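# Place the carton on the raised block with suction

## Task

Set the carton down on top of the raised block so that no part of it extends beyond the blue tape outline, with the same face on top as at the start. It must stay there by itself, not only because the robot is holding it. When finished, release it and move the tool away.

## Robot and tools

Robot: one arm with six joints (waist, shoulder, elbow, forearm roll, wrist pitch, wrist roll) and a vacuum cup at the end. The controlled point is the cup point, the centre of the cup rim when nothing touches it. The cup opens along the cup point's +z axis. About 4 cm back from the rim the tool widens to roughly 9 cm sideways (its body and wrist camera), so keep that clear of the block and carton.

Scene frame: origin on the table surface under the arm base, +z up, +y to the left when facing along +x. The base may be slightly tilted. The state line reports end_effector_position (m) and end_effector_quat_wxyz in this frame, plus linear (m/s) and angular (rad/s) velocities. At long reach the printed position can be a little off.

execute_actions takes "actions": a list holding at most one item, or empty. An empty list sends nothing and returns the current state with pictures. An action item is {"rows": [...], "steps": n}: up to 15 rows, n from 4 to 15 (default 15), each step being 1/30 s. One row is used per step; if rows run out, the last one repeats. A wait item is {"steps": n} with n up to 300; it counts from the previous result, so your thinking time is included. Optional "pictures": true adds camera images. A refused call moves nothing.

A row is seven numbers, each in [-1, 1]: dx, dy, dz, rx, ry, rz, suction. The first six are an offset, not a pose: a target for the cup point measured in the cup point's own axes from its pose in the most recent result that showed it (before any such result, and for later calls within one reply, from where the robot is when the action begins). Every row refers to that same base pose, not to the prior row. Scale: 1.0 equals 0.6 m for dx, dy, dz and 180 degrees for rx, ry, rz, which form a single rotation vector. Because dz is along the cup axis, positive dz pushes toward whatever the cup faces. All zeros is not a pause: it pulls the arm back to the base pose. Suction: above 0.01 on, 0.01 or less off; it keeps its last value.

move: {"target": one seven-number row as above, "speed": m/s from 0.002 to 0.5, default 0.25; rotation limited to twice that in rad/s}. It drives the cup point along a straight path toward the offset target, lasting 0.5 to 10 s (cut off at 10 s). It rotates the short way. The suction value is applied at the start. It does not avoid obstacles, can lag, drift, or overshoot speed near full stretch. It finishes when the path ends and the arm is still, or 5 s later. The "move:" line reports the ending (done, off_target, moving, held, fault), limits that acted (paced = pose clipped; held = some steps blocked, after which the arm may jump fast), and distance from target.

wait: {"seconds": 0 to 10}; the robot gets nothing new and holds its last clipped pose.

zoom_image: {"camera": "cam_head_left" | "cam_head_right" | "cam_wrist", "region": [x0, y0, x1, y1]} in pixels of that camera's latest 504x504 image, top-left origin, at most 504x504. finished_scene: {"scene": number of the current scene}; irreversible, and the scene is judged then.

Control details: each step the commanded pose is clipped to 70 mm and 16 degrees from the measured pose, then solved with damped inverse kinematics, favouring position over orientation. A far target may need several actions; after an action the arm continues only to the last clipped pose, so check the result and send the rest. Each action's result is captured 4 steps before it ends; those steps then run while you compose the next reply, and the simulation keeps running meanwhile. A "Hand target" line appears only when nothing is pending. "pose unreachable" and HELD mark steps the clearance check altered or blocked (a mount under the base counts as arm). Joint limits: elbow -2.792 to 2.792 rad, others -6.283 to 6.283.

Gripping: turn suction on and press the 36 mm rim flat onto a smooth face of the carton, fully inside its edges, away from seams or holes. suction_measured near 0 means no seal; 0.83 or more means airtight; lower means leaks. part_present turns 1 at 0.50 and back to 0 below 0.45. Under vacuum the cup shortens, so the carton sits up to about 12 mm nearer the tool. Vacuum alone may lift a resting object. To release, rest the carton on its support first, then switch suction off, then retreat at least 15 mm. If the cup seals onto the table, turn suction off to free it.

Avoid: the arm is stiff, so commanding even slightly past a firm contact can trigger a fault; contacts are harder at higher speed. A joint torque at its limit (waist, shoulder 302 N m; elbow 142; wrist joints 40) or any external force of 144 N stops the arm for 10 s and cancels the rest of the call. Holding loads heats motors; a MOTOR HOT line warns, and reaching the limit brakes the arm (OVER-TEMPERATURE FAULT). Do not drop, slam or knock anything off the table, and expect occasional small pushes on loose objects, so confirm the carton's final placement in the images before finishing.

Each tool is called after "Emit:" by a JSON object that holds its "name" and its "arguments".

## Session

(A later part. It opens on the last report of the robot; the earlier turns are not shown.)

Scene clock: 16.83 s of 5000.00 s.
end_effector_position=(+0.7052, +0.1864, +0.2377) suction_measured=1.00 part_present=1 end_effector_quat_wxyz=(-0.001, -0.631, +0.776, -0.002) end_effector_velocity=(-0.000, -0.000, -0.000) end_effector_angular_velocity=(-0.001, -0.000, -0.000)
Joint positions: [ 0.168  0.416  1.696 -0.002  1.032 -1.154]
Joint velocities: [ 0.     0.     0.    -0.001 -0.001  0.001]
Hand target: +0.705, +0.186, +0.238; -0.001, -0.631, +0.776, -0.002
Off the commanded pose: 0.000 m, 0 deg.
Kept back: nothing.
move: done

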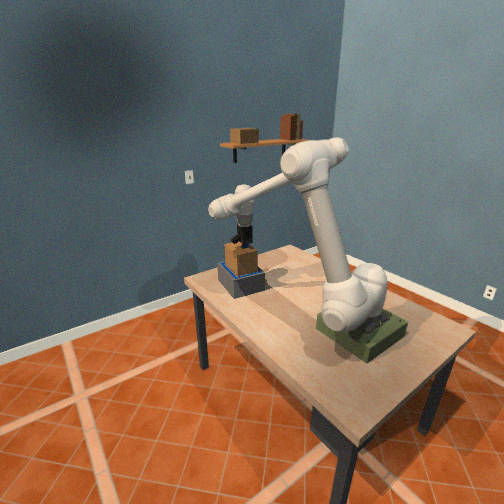

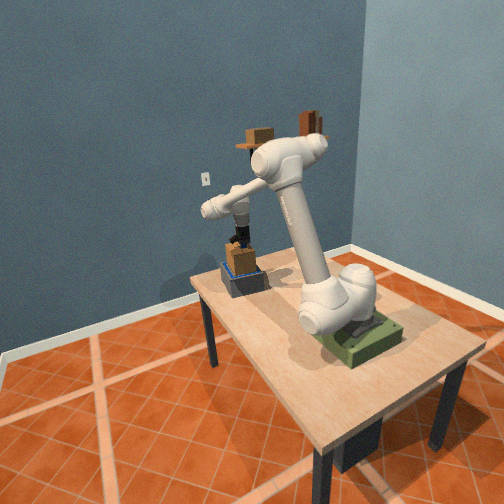

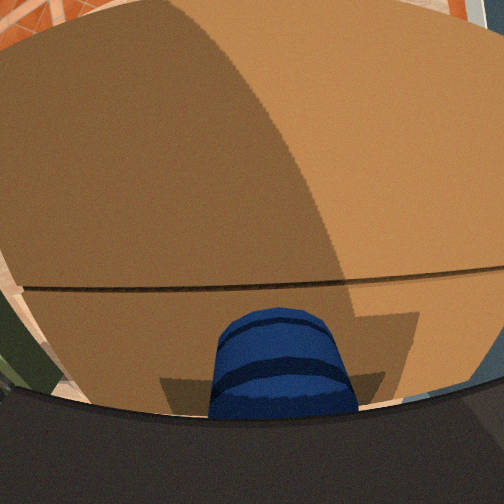

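Emit:
{"name": "execute_actions", "arguments": {"actions": [{"rows":[[0,0,0,0,0,0,0],[0,0,0,0,0,0,0],[0,0,0,0,0,0,0],[0,0,0,0,0,0,0],[0,0,-0.01,0,0,0,0],[0,0,-0.02,0,0,0,0],[0,0,-0.03,0,0,0,0],[0,0,-0.04,0,0,0,0]],"steps":12}]}}

Emit:
{"name": "move", "arguments": {"target": [0.2,-0.2,-0.25,0,0,0,0], "speed": 0.4}}

Scene clock: 17.23 s of 5000.00 s.
end_effector_position=(+0.7053, +0.1864, +0.2513) suction_measured=0.01 part_present=0 end_effector_quat_wxyz=(-0.001, -0.631, +0.776, -0.002) end_effector_velocity=(-0.001, +0.001, +0.171) end_effector_angular_velocity=(+0.002, -0.002, -0.001)
Joint positions: [ 0.168  0.405  1.685 -0.002  1.054 -1.154]
Joint velocities: [ 0.001 -0.139 -0.143  0.002  0.28   0.   ]
Steps of this call (steps 1 to 4: nothing new was sent; steps 5 to 12: the first 8 steps of this action). Readings (end_effector_position | what the end effector reports):
5: (+0.7052, +0.1864, +0.2376) | suction_measured=0.81 part_present=1
6: (+0.7052, +0.1864, +0.2376) | suction_measured=0.29 part_present=0
8: (+0.7052, +0.1864, +0.2377) | suction_measured=0.01 part_present=0
12: the state above

Scene clock: 18.50 s of 5000.00 s.
end_effector_position=(+0.7983, +0.0452, +0.4120) suction_measured=0.01 part_present=0 end_effector_quat_wxyz=(-0.001, -0.631, +0.776, -0.001) end_effector_velocity=(+0.000, -0.001, +0.001) end_effector_angular_velocity=(-0.000, -0.001, -0.001)
Joint positions: [-0.03   0.42   1.354 -0.002  1.37  -1.352]
Joint velocities: [-0.001 -0.001 -0.001 -0.001  0.001  0.   ]
Hand target: +0.798, +0.045, +0.412; -0.001, -0.631, +0.776, -0.001
Off your previous action's commanded pose: 0.000 m, 0 deg at its last step (step 4 of this call).
Off the commanded pose: 0.000 m, 0 deg.
Kept back: nothing.
move: done

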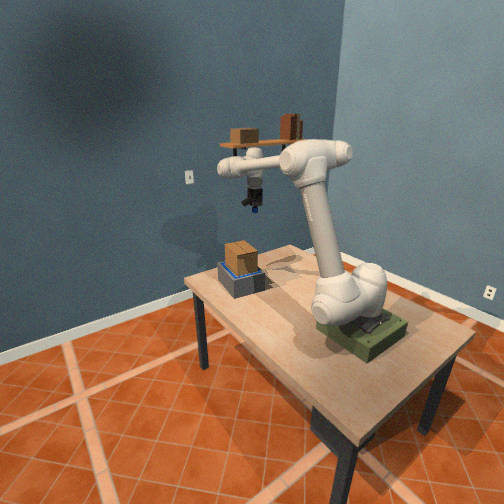

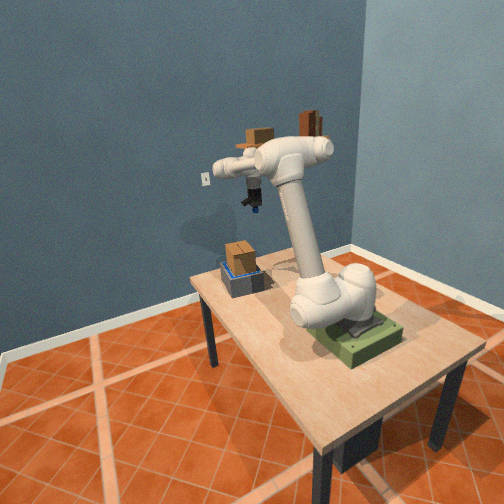

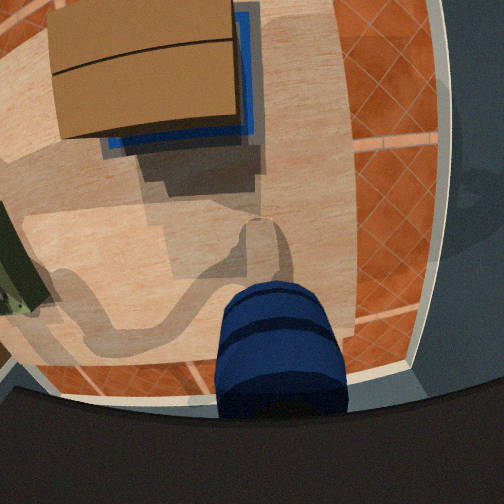

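Emit:
{"name": "finished_scene", "arguments": {"scene": 1}}

The scene is finished: the task was done.


## Next scene

The same job, from a new start.

Emit:
{"name": "execute_actions", "arguments": {"actions": []}}

Scene clock: 0.00 s of 5000.00 s.
end_effector_position=(+0.6481, +0.0290, +0.4483) suction_measured=0.00 part_present=0 end_effector_quat_wxyz=(-0.000, -0.021, +1.000, -0.002) end_effector_velocity=(-0.000, -0.000, +0.000) end_effector_angular_velocity=(-0.000, +0.001, -0.002)
Joint positions: [-0.052  0.169  1.622 -0.001  1.354 -0.052]
Joint velocities: [-0.     0.    -0.    -0.001  0.001  0.002]
Hand target: +0.648, +0.029, +0.448; -0.000, -0.021, +1.000, -0.002

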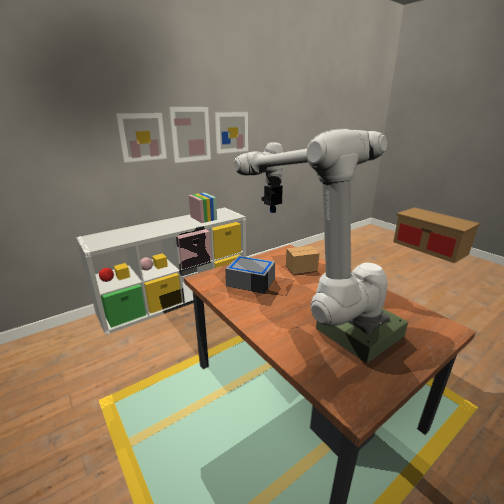

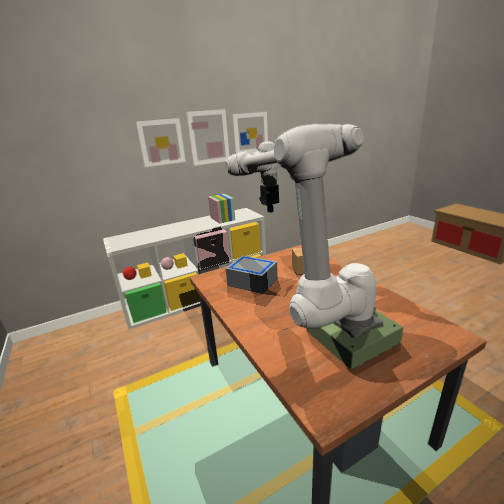

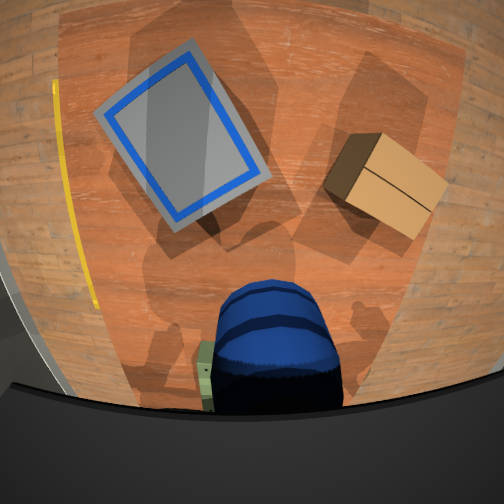

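Emit:
{"name": "move", "arguments": {"target": [0.048,-0.413,0.46,0,0,0.122,0], "speed": 0.45}}

Scene clock: 1.53 s of 5000.00 s.
end_effector_position=(+0.6302, -0.2199, +0.1730) suction_measured=0.00 part_present=0 end_effector_quat_wxyz=(-0.000, +0.169, +0.986, -0.001) end_effector_velocity=(+0.001, -0.001, -0.000) end_effector_angular_velocity=(-0.003, -0.002, +0.001)
Joint positions: [-0.43   0.395  1.872 -0.001  0.877 -0.046]
Joint velocities: [-0.001  0.001 -0.    -0.002 -0.003 -0.001]
Hand target: +0.630, -0.220, +0.173; -0.000, +0.169, +0.986, -0.001
Off the commanded pose: 0.001 m, 0 deg.
Kept back: nothing.
move: done

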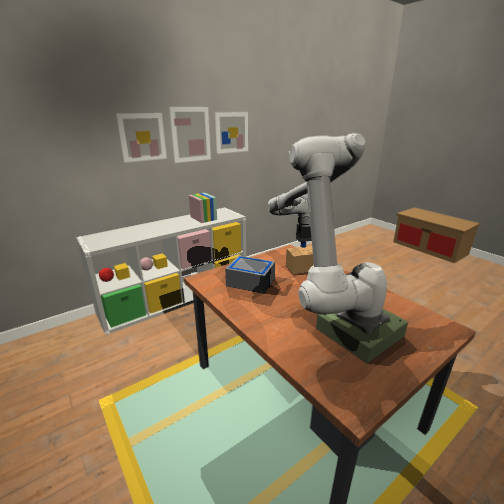

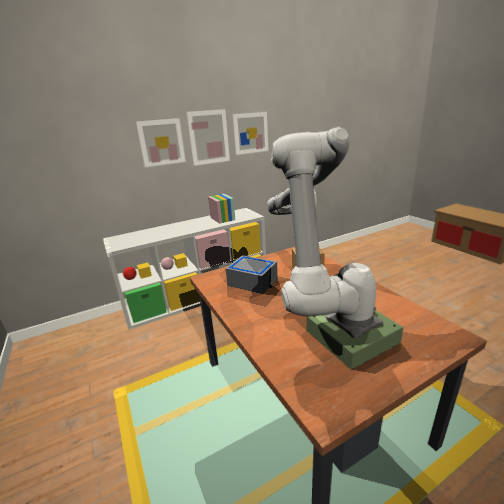

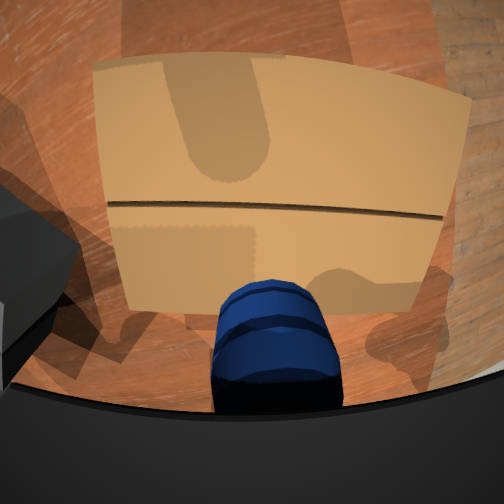

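Emit:
{"name": "move", "arguments": {"target": [-0.005,-0.004,0.083,0,0,0.008,1], "speed": 0.07}}

Scene clock: 2.77 s of 5000.00 s.
end_effector_position=(+0.6322, -0.2232, +0.1232) suction_measured=0.86 part_present=1 end_effector_quat_wxyz=(-0.000, +0.182, +0.983, -0.001) end_effector_velocity=(+0.001, -0.000, +0.001) end_effector_angular_velocity=(-0.002, -0.002, +0.001)
Joint positions: [-0.434  0.456  1.894 -0.001  0.795 -0.025]
Joint velocities: [ 0.    -0.    -0.001 -0.001 -0.001  0.001]
Hand target: +0.632, -0.223, +0.123; -0.000, +0.181, +0.983, -0.001
Off the commanded pose: 0.000 m, 0 deg.
Kept back: nothing.
move: done

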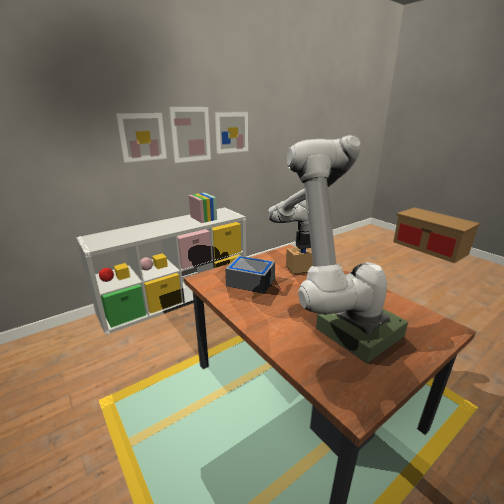

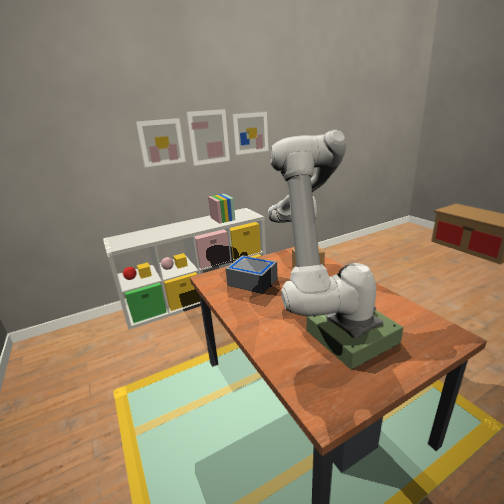

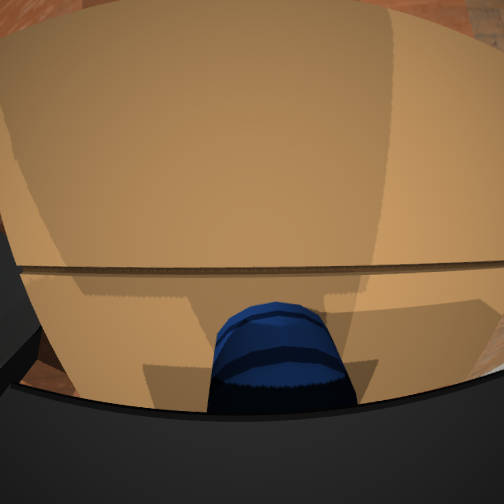

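Emit:
{"name": "move", "arguments": {"target": [0,0,-0.25,0,0,0,1], "speed": 0.3}}

Emit:
{"name": "move", "arguments": {"target": [0.152,0.656,0,0,0,0.213,1], "speed": 0.35}}

Emit:
{"name": "move", "arguments": {"target": [0,0,0.04,0,0,0,1], "speed": 0.05}}

Emit:
{"name": "zoom_image", "arguments": {"camera": "cam_head_left", "region": [205, 210, 295, 300]}}

Emit:
{"name": "zoom_image", "arguments": {"camera": "cam_head_right", "region": [205, 210, 295, 300]}}

Scene clock: 3.90 s of 5000.00 s.
end_effector_position=(+0.6321, -0.2230, +0.2730) suction_measured=0.94 part_present=1 end_effector_quat_wxyz=(-0.000, +0.182, +0.983, -0.001) end_effector_velocity=(-0.000, -0.000, +0.000) end_effector_angular_velocity=(-0.001, +0.001, +0.002)
Joint positions: [-0.434  0.304  1.787 -0.001  1.054 -0.025]
Joint velocities: [ 0.     0.    -0.001 -0.001  0.001 -0.001]
Hand target: +0.632, -0.223, +0.273; -0.000, +0.182, +0.983, -0.001
Off the commanded pose: 0.000 m, 0 deg.
Kept back: nothing.
move: done

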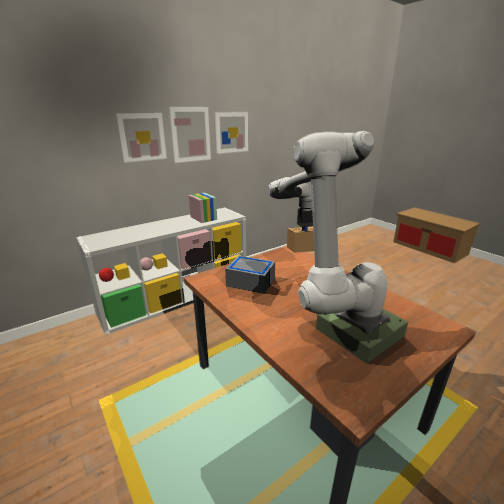

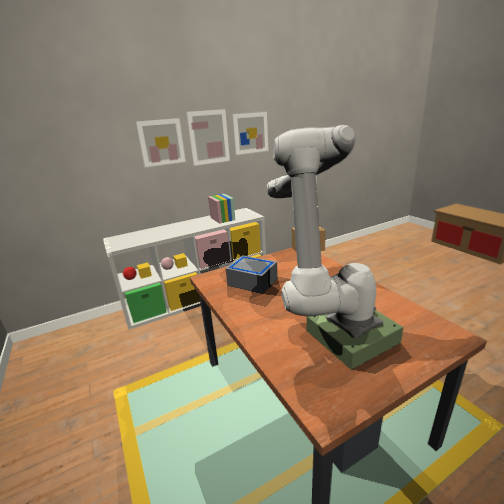

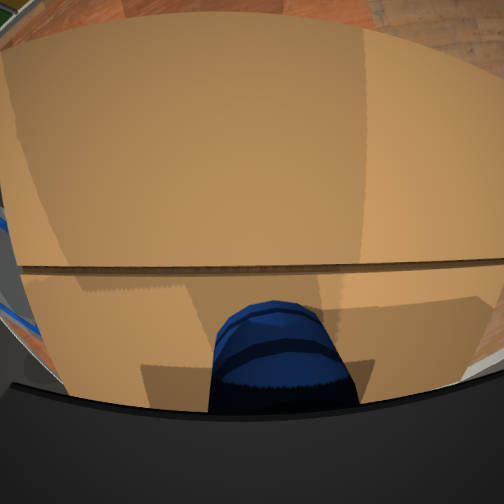

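Scene clock: 5.50 s of 5000.00 s.
end_effector_position=(+0.6874, +0.1766, +0.2723) suction_measured=0.93 part_present=1 end_effector_quat_wxyz=(+0.001, +0.495, +0.869, -0.002) end_effector_velocity=(+0.000, +0.001, -0.000) end_effector_angular_velocity=(+0.002, -0.000, -0.002)
Joint positions: [ 0.159  0.361  1.707 -0.001  1.077  1.238]
Joint velocities: [ 0.     0.001 -0.     0.002 -0.001  0.001]
Hand target: +0.687, +0.177, +0.272; +0.001, +0.495, +0.869, -0.002
Off the commanded pose: 0.001 m, 0 deg.
Kept back: nothing.
move: done

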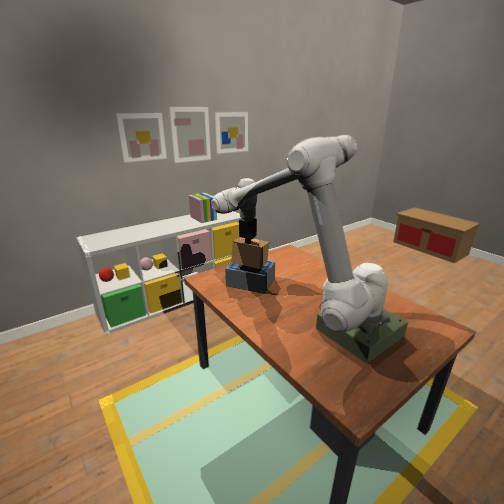

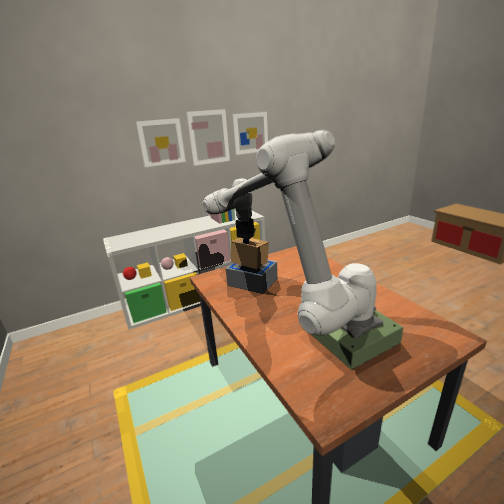

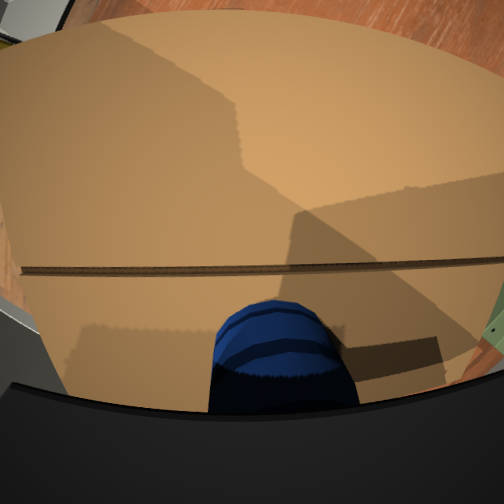

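Scene clock: 6.23 s of 5000.00 s.
end_effector_position=(+0.6874, +0.1766, +0.2483) suction_measured=0.93 part_present=1 end_effector_quat_wxyz=(+0.001, +0.495, +0.869, -0.002) end_effector_velocity=(+0.000, -0.001, +0.001) end_effector_angular_velocity=(-0.001, -0.001, -0.001)
Joint positions: [ 0.16   0.38   1.728 -0.001  1.037  1.238]
Joint velocities: [-0.001 -0.001 -0.    -0.001  0.     0.   ]
Hand target: +0.687, +0.177, +0.248; +0.001, +0.495, +0.869, -0.002
Off the commanded pose: 0.000 m, 0 deg.
Kept back: nothing.
move: done

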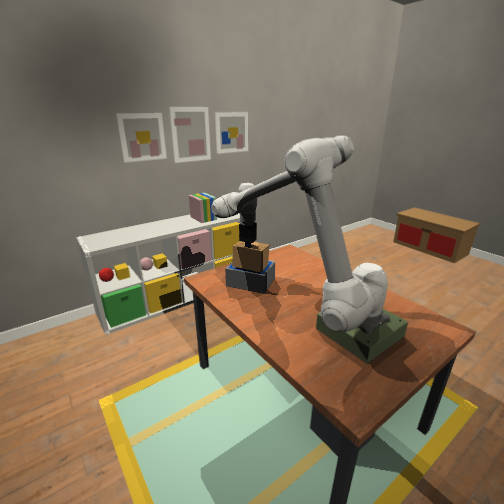

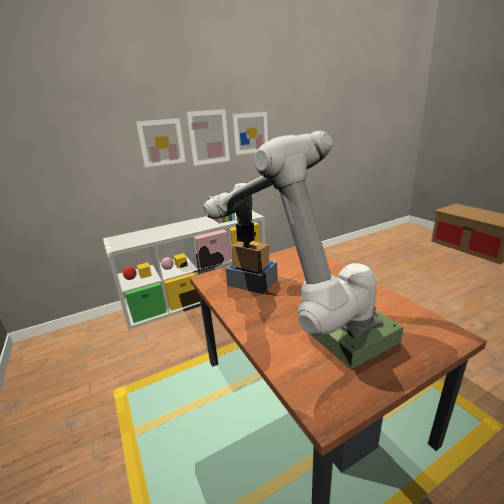

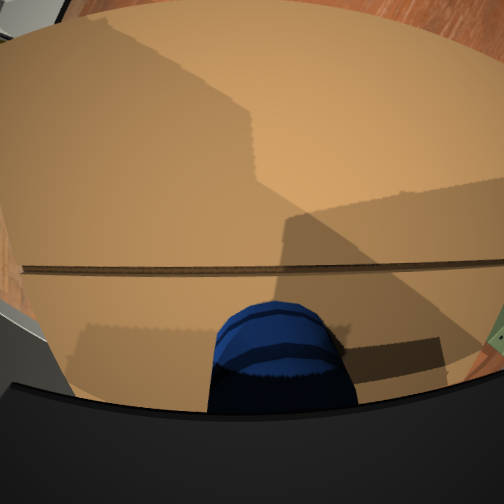

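Region (205, 210, 295, 300) of cam_head_left's 504x504 image, scaled by 5.600, with more detail than that image has.

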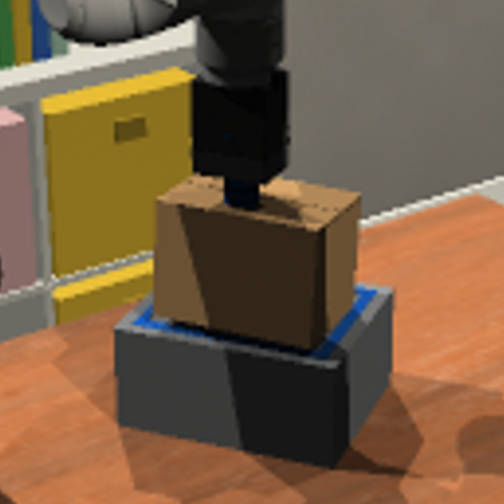

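Region (205, 210, 295, 300) of cam_head_right's 504x504 image, scaled by 5.600, with more detail than that image has.

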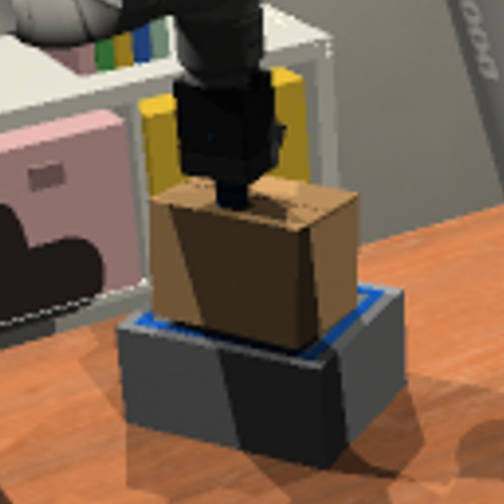

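Slightly too near the camera side; shift forward while lowering.

Emit:
{"name": "move", "arguments": {"target": [-0.013,0.004,0.016,0,0,0,1], "speed": 0.03}}

Emit:
{"name": "zoom_image", "arguments": {"camera": "cam_head_left", "region": [205, 210, 295, 300]}}

Emit:
{"name": "zoom_image", "arguments": {"camera": "cam_head_right", "region": [205, 210, 295, 300]}}

Scene clock: 7.17 s of 5000.00 s.
end_effector_position=(+0.6935, +0.1711, +0.2387) suction_measured=0.93 part_present=1 end_effector_quat_wxyz=(+0.001, +0.494, +0.869, -0.002) end_effector_velocity=(+0.001, -0.000, +0.000) end_effector_angular_velocity=(+0.000, -0.001, -0.001)
Joint positions: [ 0.15   0.394  1.727 -0.001  1.024  1.229]
Joint velocities: [-0.001  0.    -0.001  0.    -0.001  0.001]
Hand target: +0.693, +0.171, +0.239; +0.001, +0.495, +0.869, -0.002
Off the commanded pose: 0.000 m, 0 deg.
Kept back: nothing.
move: done

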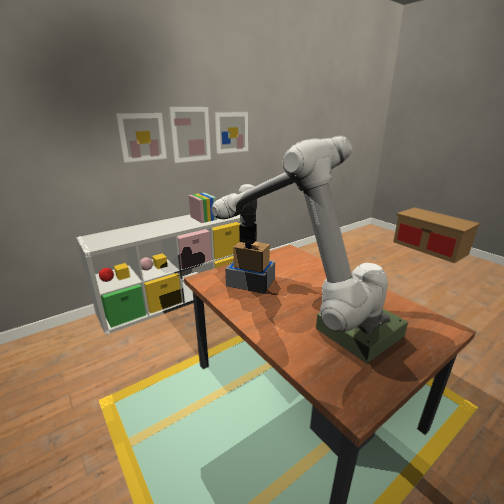

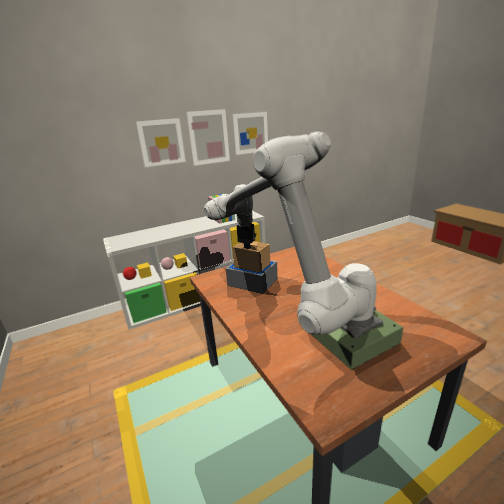

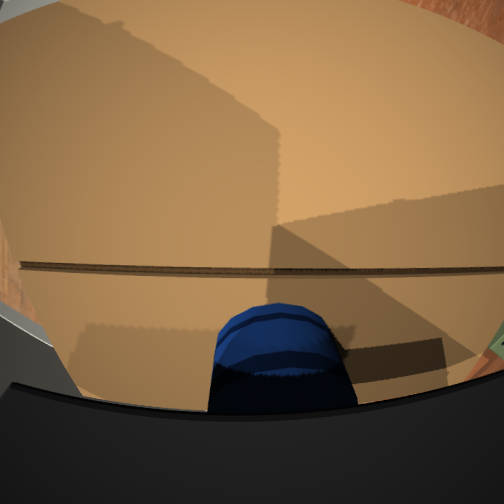

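Region (205, 210, 295, 300) of cam_head_left's 504x504 image, scaled by 5.600, with more detail than that image has.

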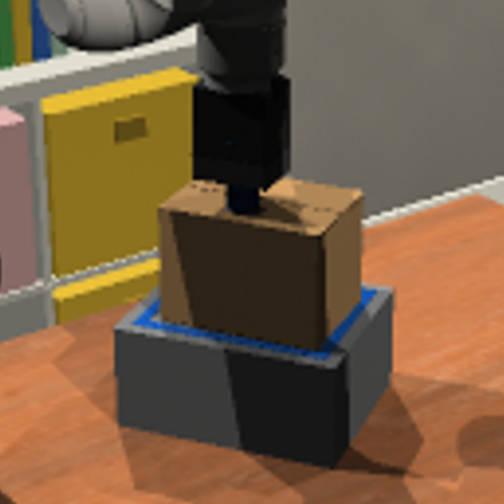

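Region (205, 210, 295, 300) of cam_head_right's 504x504 image, scaled by 5.600, with more detail than that image has.

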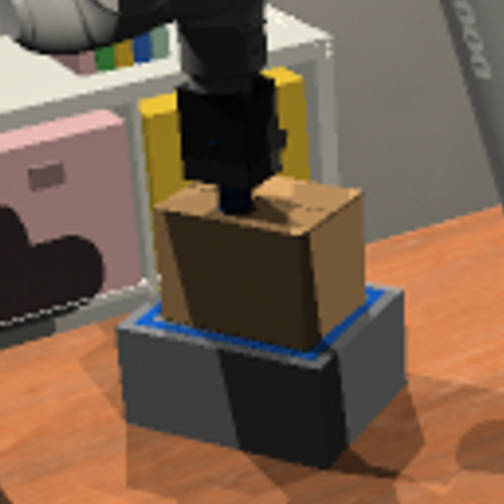

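Emit:
{"name": "execute_actions", "arguments": {"actions": [{"rows":[[0,0,0,0,0,0,0],[0,0,0,0,0,0,0],[0,0,0,0,0,0,0],[0,0,0,0,0,0,0],[0,0,-0.01,0,0,0,0],[0,0,-0.02,0,0,0,0],[0,0,-0.03,0,0,0,0],[0,0,-0.04,0,0,0,0]],"steps":11}]}}

Emit:
{"name": "move", "arguments": {"target": [-0.08,0.14,-0.25,0,0,0,0], "speed": 0.4}}

Emit:
{"name": "zoom_image", "arguments": {"camera": "cam_head_left", "region": [215, 230, 285, 300]}}

Scene clock: 7.57 s of 5000.00 s.
end_effector_position=(+0.6937, +0.1712, +0.2465) suction_measured=0.00 part_present=0 end_effector_quat_wxyz=(+0.001, +0.495, +0.869, -0.002) end_effector_velocity=(-0.002, +0.000, +0.152) end_effector_angular_velocity=(+0.001, +0.003, -0.001)
Joint positions: [ 0.15   0.388  1.72  -0.001  1.036  1.229]
Joint velocities: [ 0.    -0.128 -0.125  0.002  0.256 -0.   ]
Steps of this call (steps 1 to 5: nothing new was sent; steps 6 to 12: the first 7 steps of this action). Readings (end_effector_position | what the end effector reports):
6: (+0.6935, +0.1711, +0.2387) | suction_measured=0.55 part_present=1
7: (+0.6935, +0.1711, +0.2387) | suction_measured=0.18 part_present=0
9: (+0.6936, +0.1711, +0.2388) | suction_measured=0.00 part_present=0
12: the state above

Scene clock: 8.80 s of 5000.00 s.
end_effector_position=(+0.7903, +0.1732, +0.4125) suction_measured=0.00 part_present=0 end_effector_quat_wxyz=(+0.001, +0.495, +0.869, -0.002) end_effector_velocity=(+0.001, +0.000, +0.001) end_effector_angular_velocity=(-0.000, -0.003, +0.000)
Joint positions: [ 0.129  0.435  1.331 -0.001  1.379  1.208]
Joint velocities: [ 0.    -0.    -0.002 -0.001 -0.001  0.   ]
Hand target: +0.790, +0.173, +0.413; +0.001, +0.495, +0.869, -0.002
Off your previous action's commanded pose: 0.000 m, 0 deg at its last step (step 4 of this call).
Off the commanded pose: 0.000 m, 0 deg.
Kept back: nothing.
move: done

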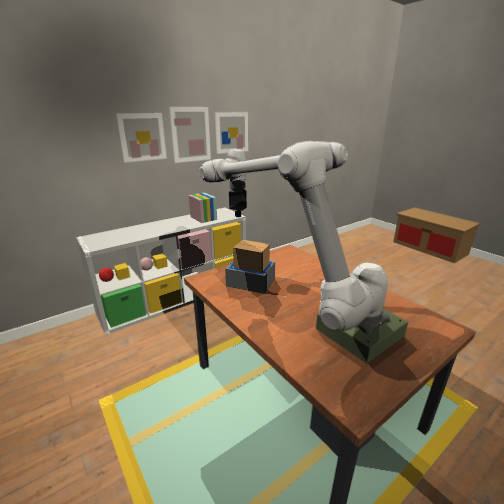

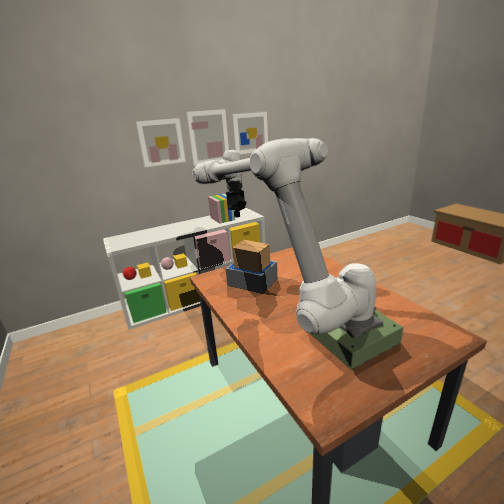

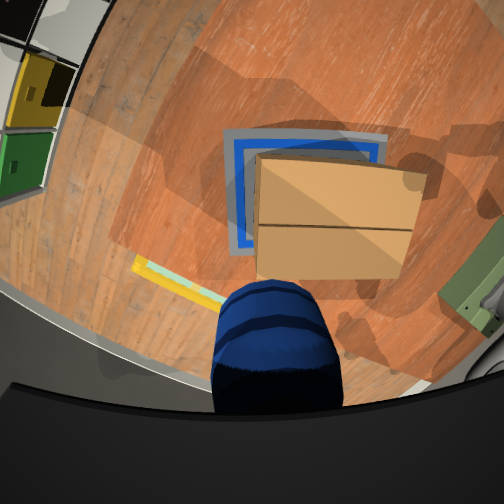

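Region (215, 230, 285, 300) of cam_head_left's 504x504 image, scaled by 7.200, with more detail than that image has.

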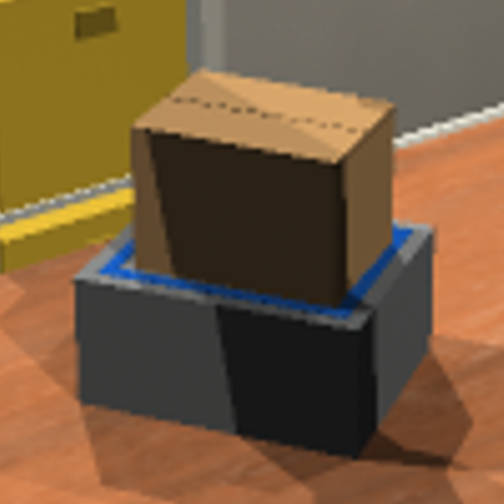

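Tape is visible on all four sides of the carton.

Emit:
{"name": "finished_scene", "arguments": {"scene": 2}}

The scene is finished: the task was done.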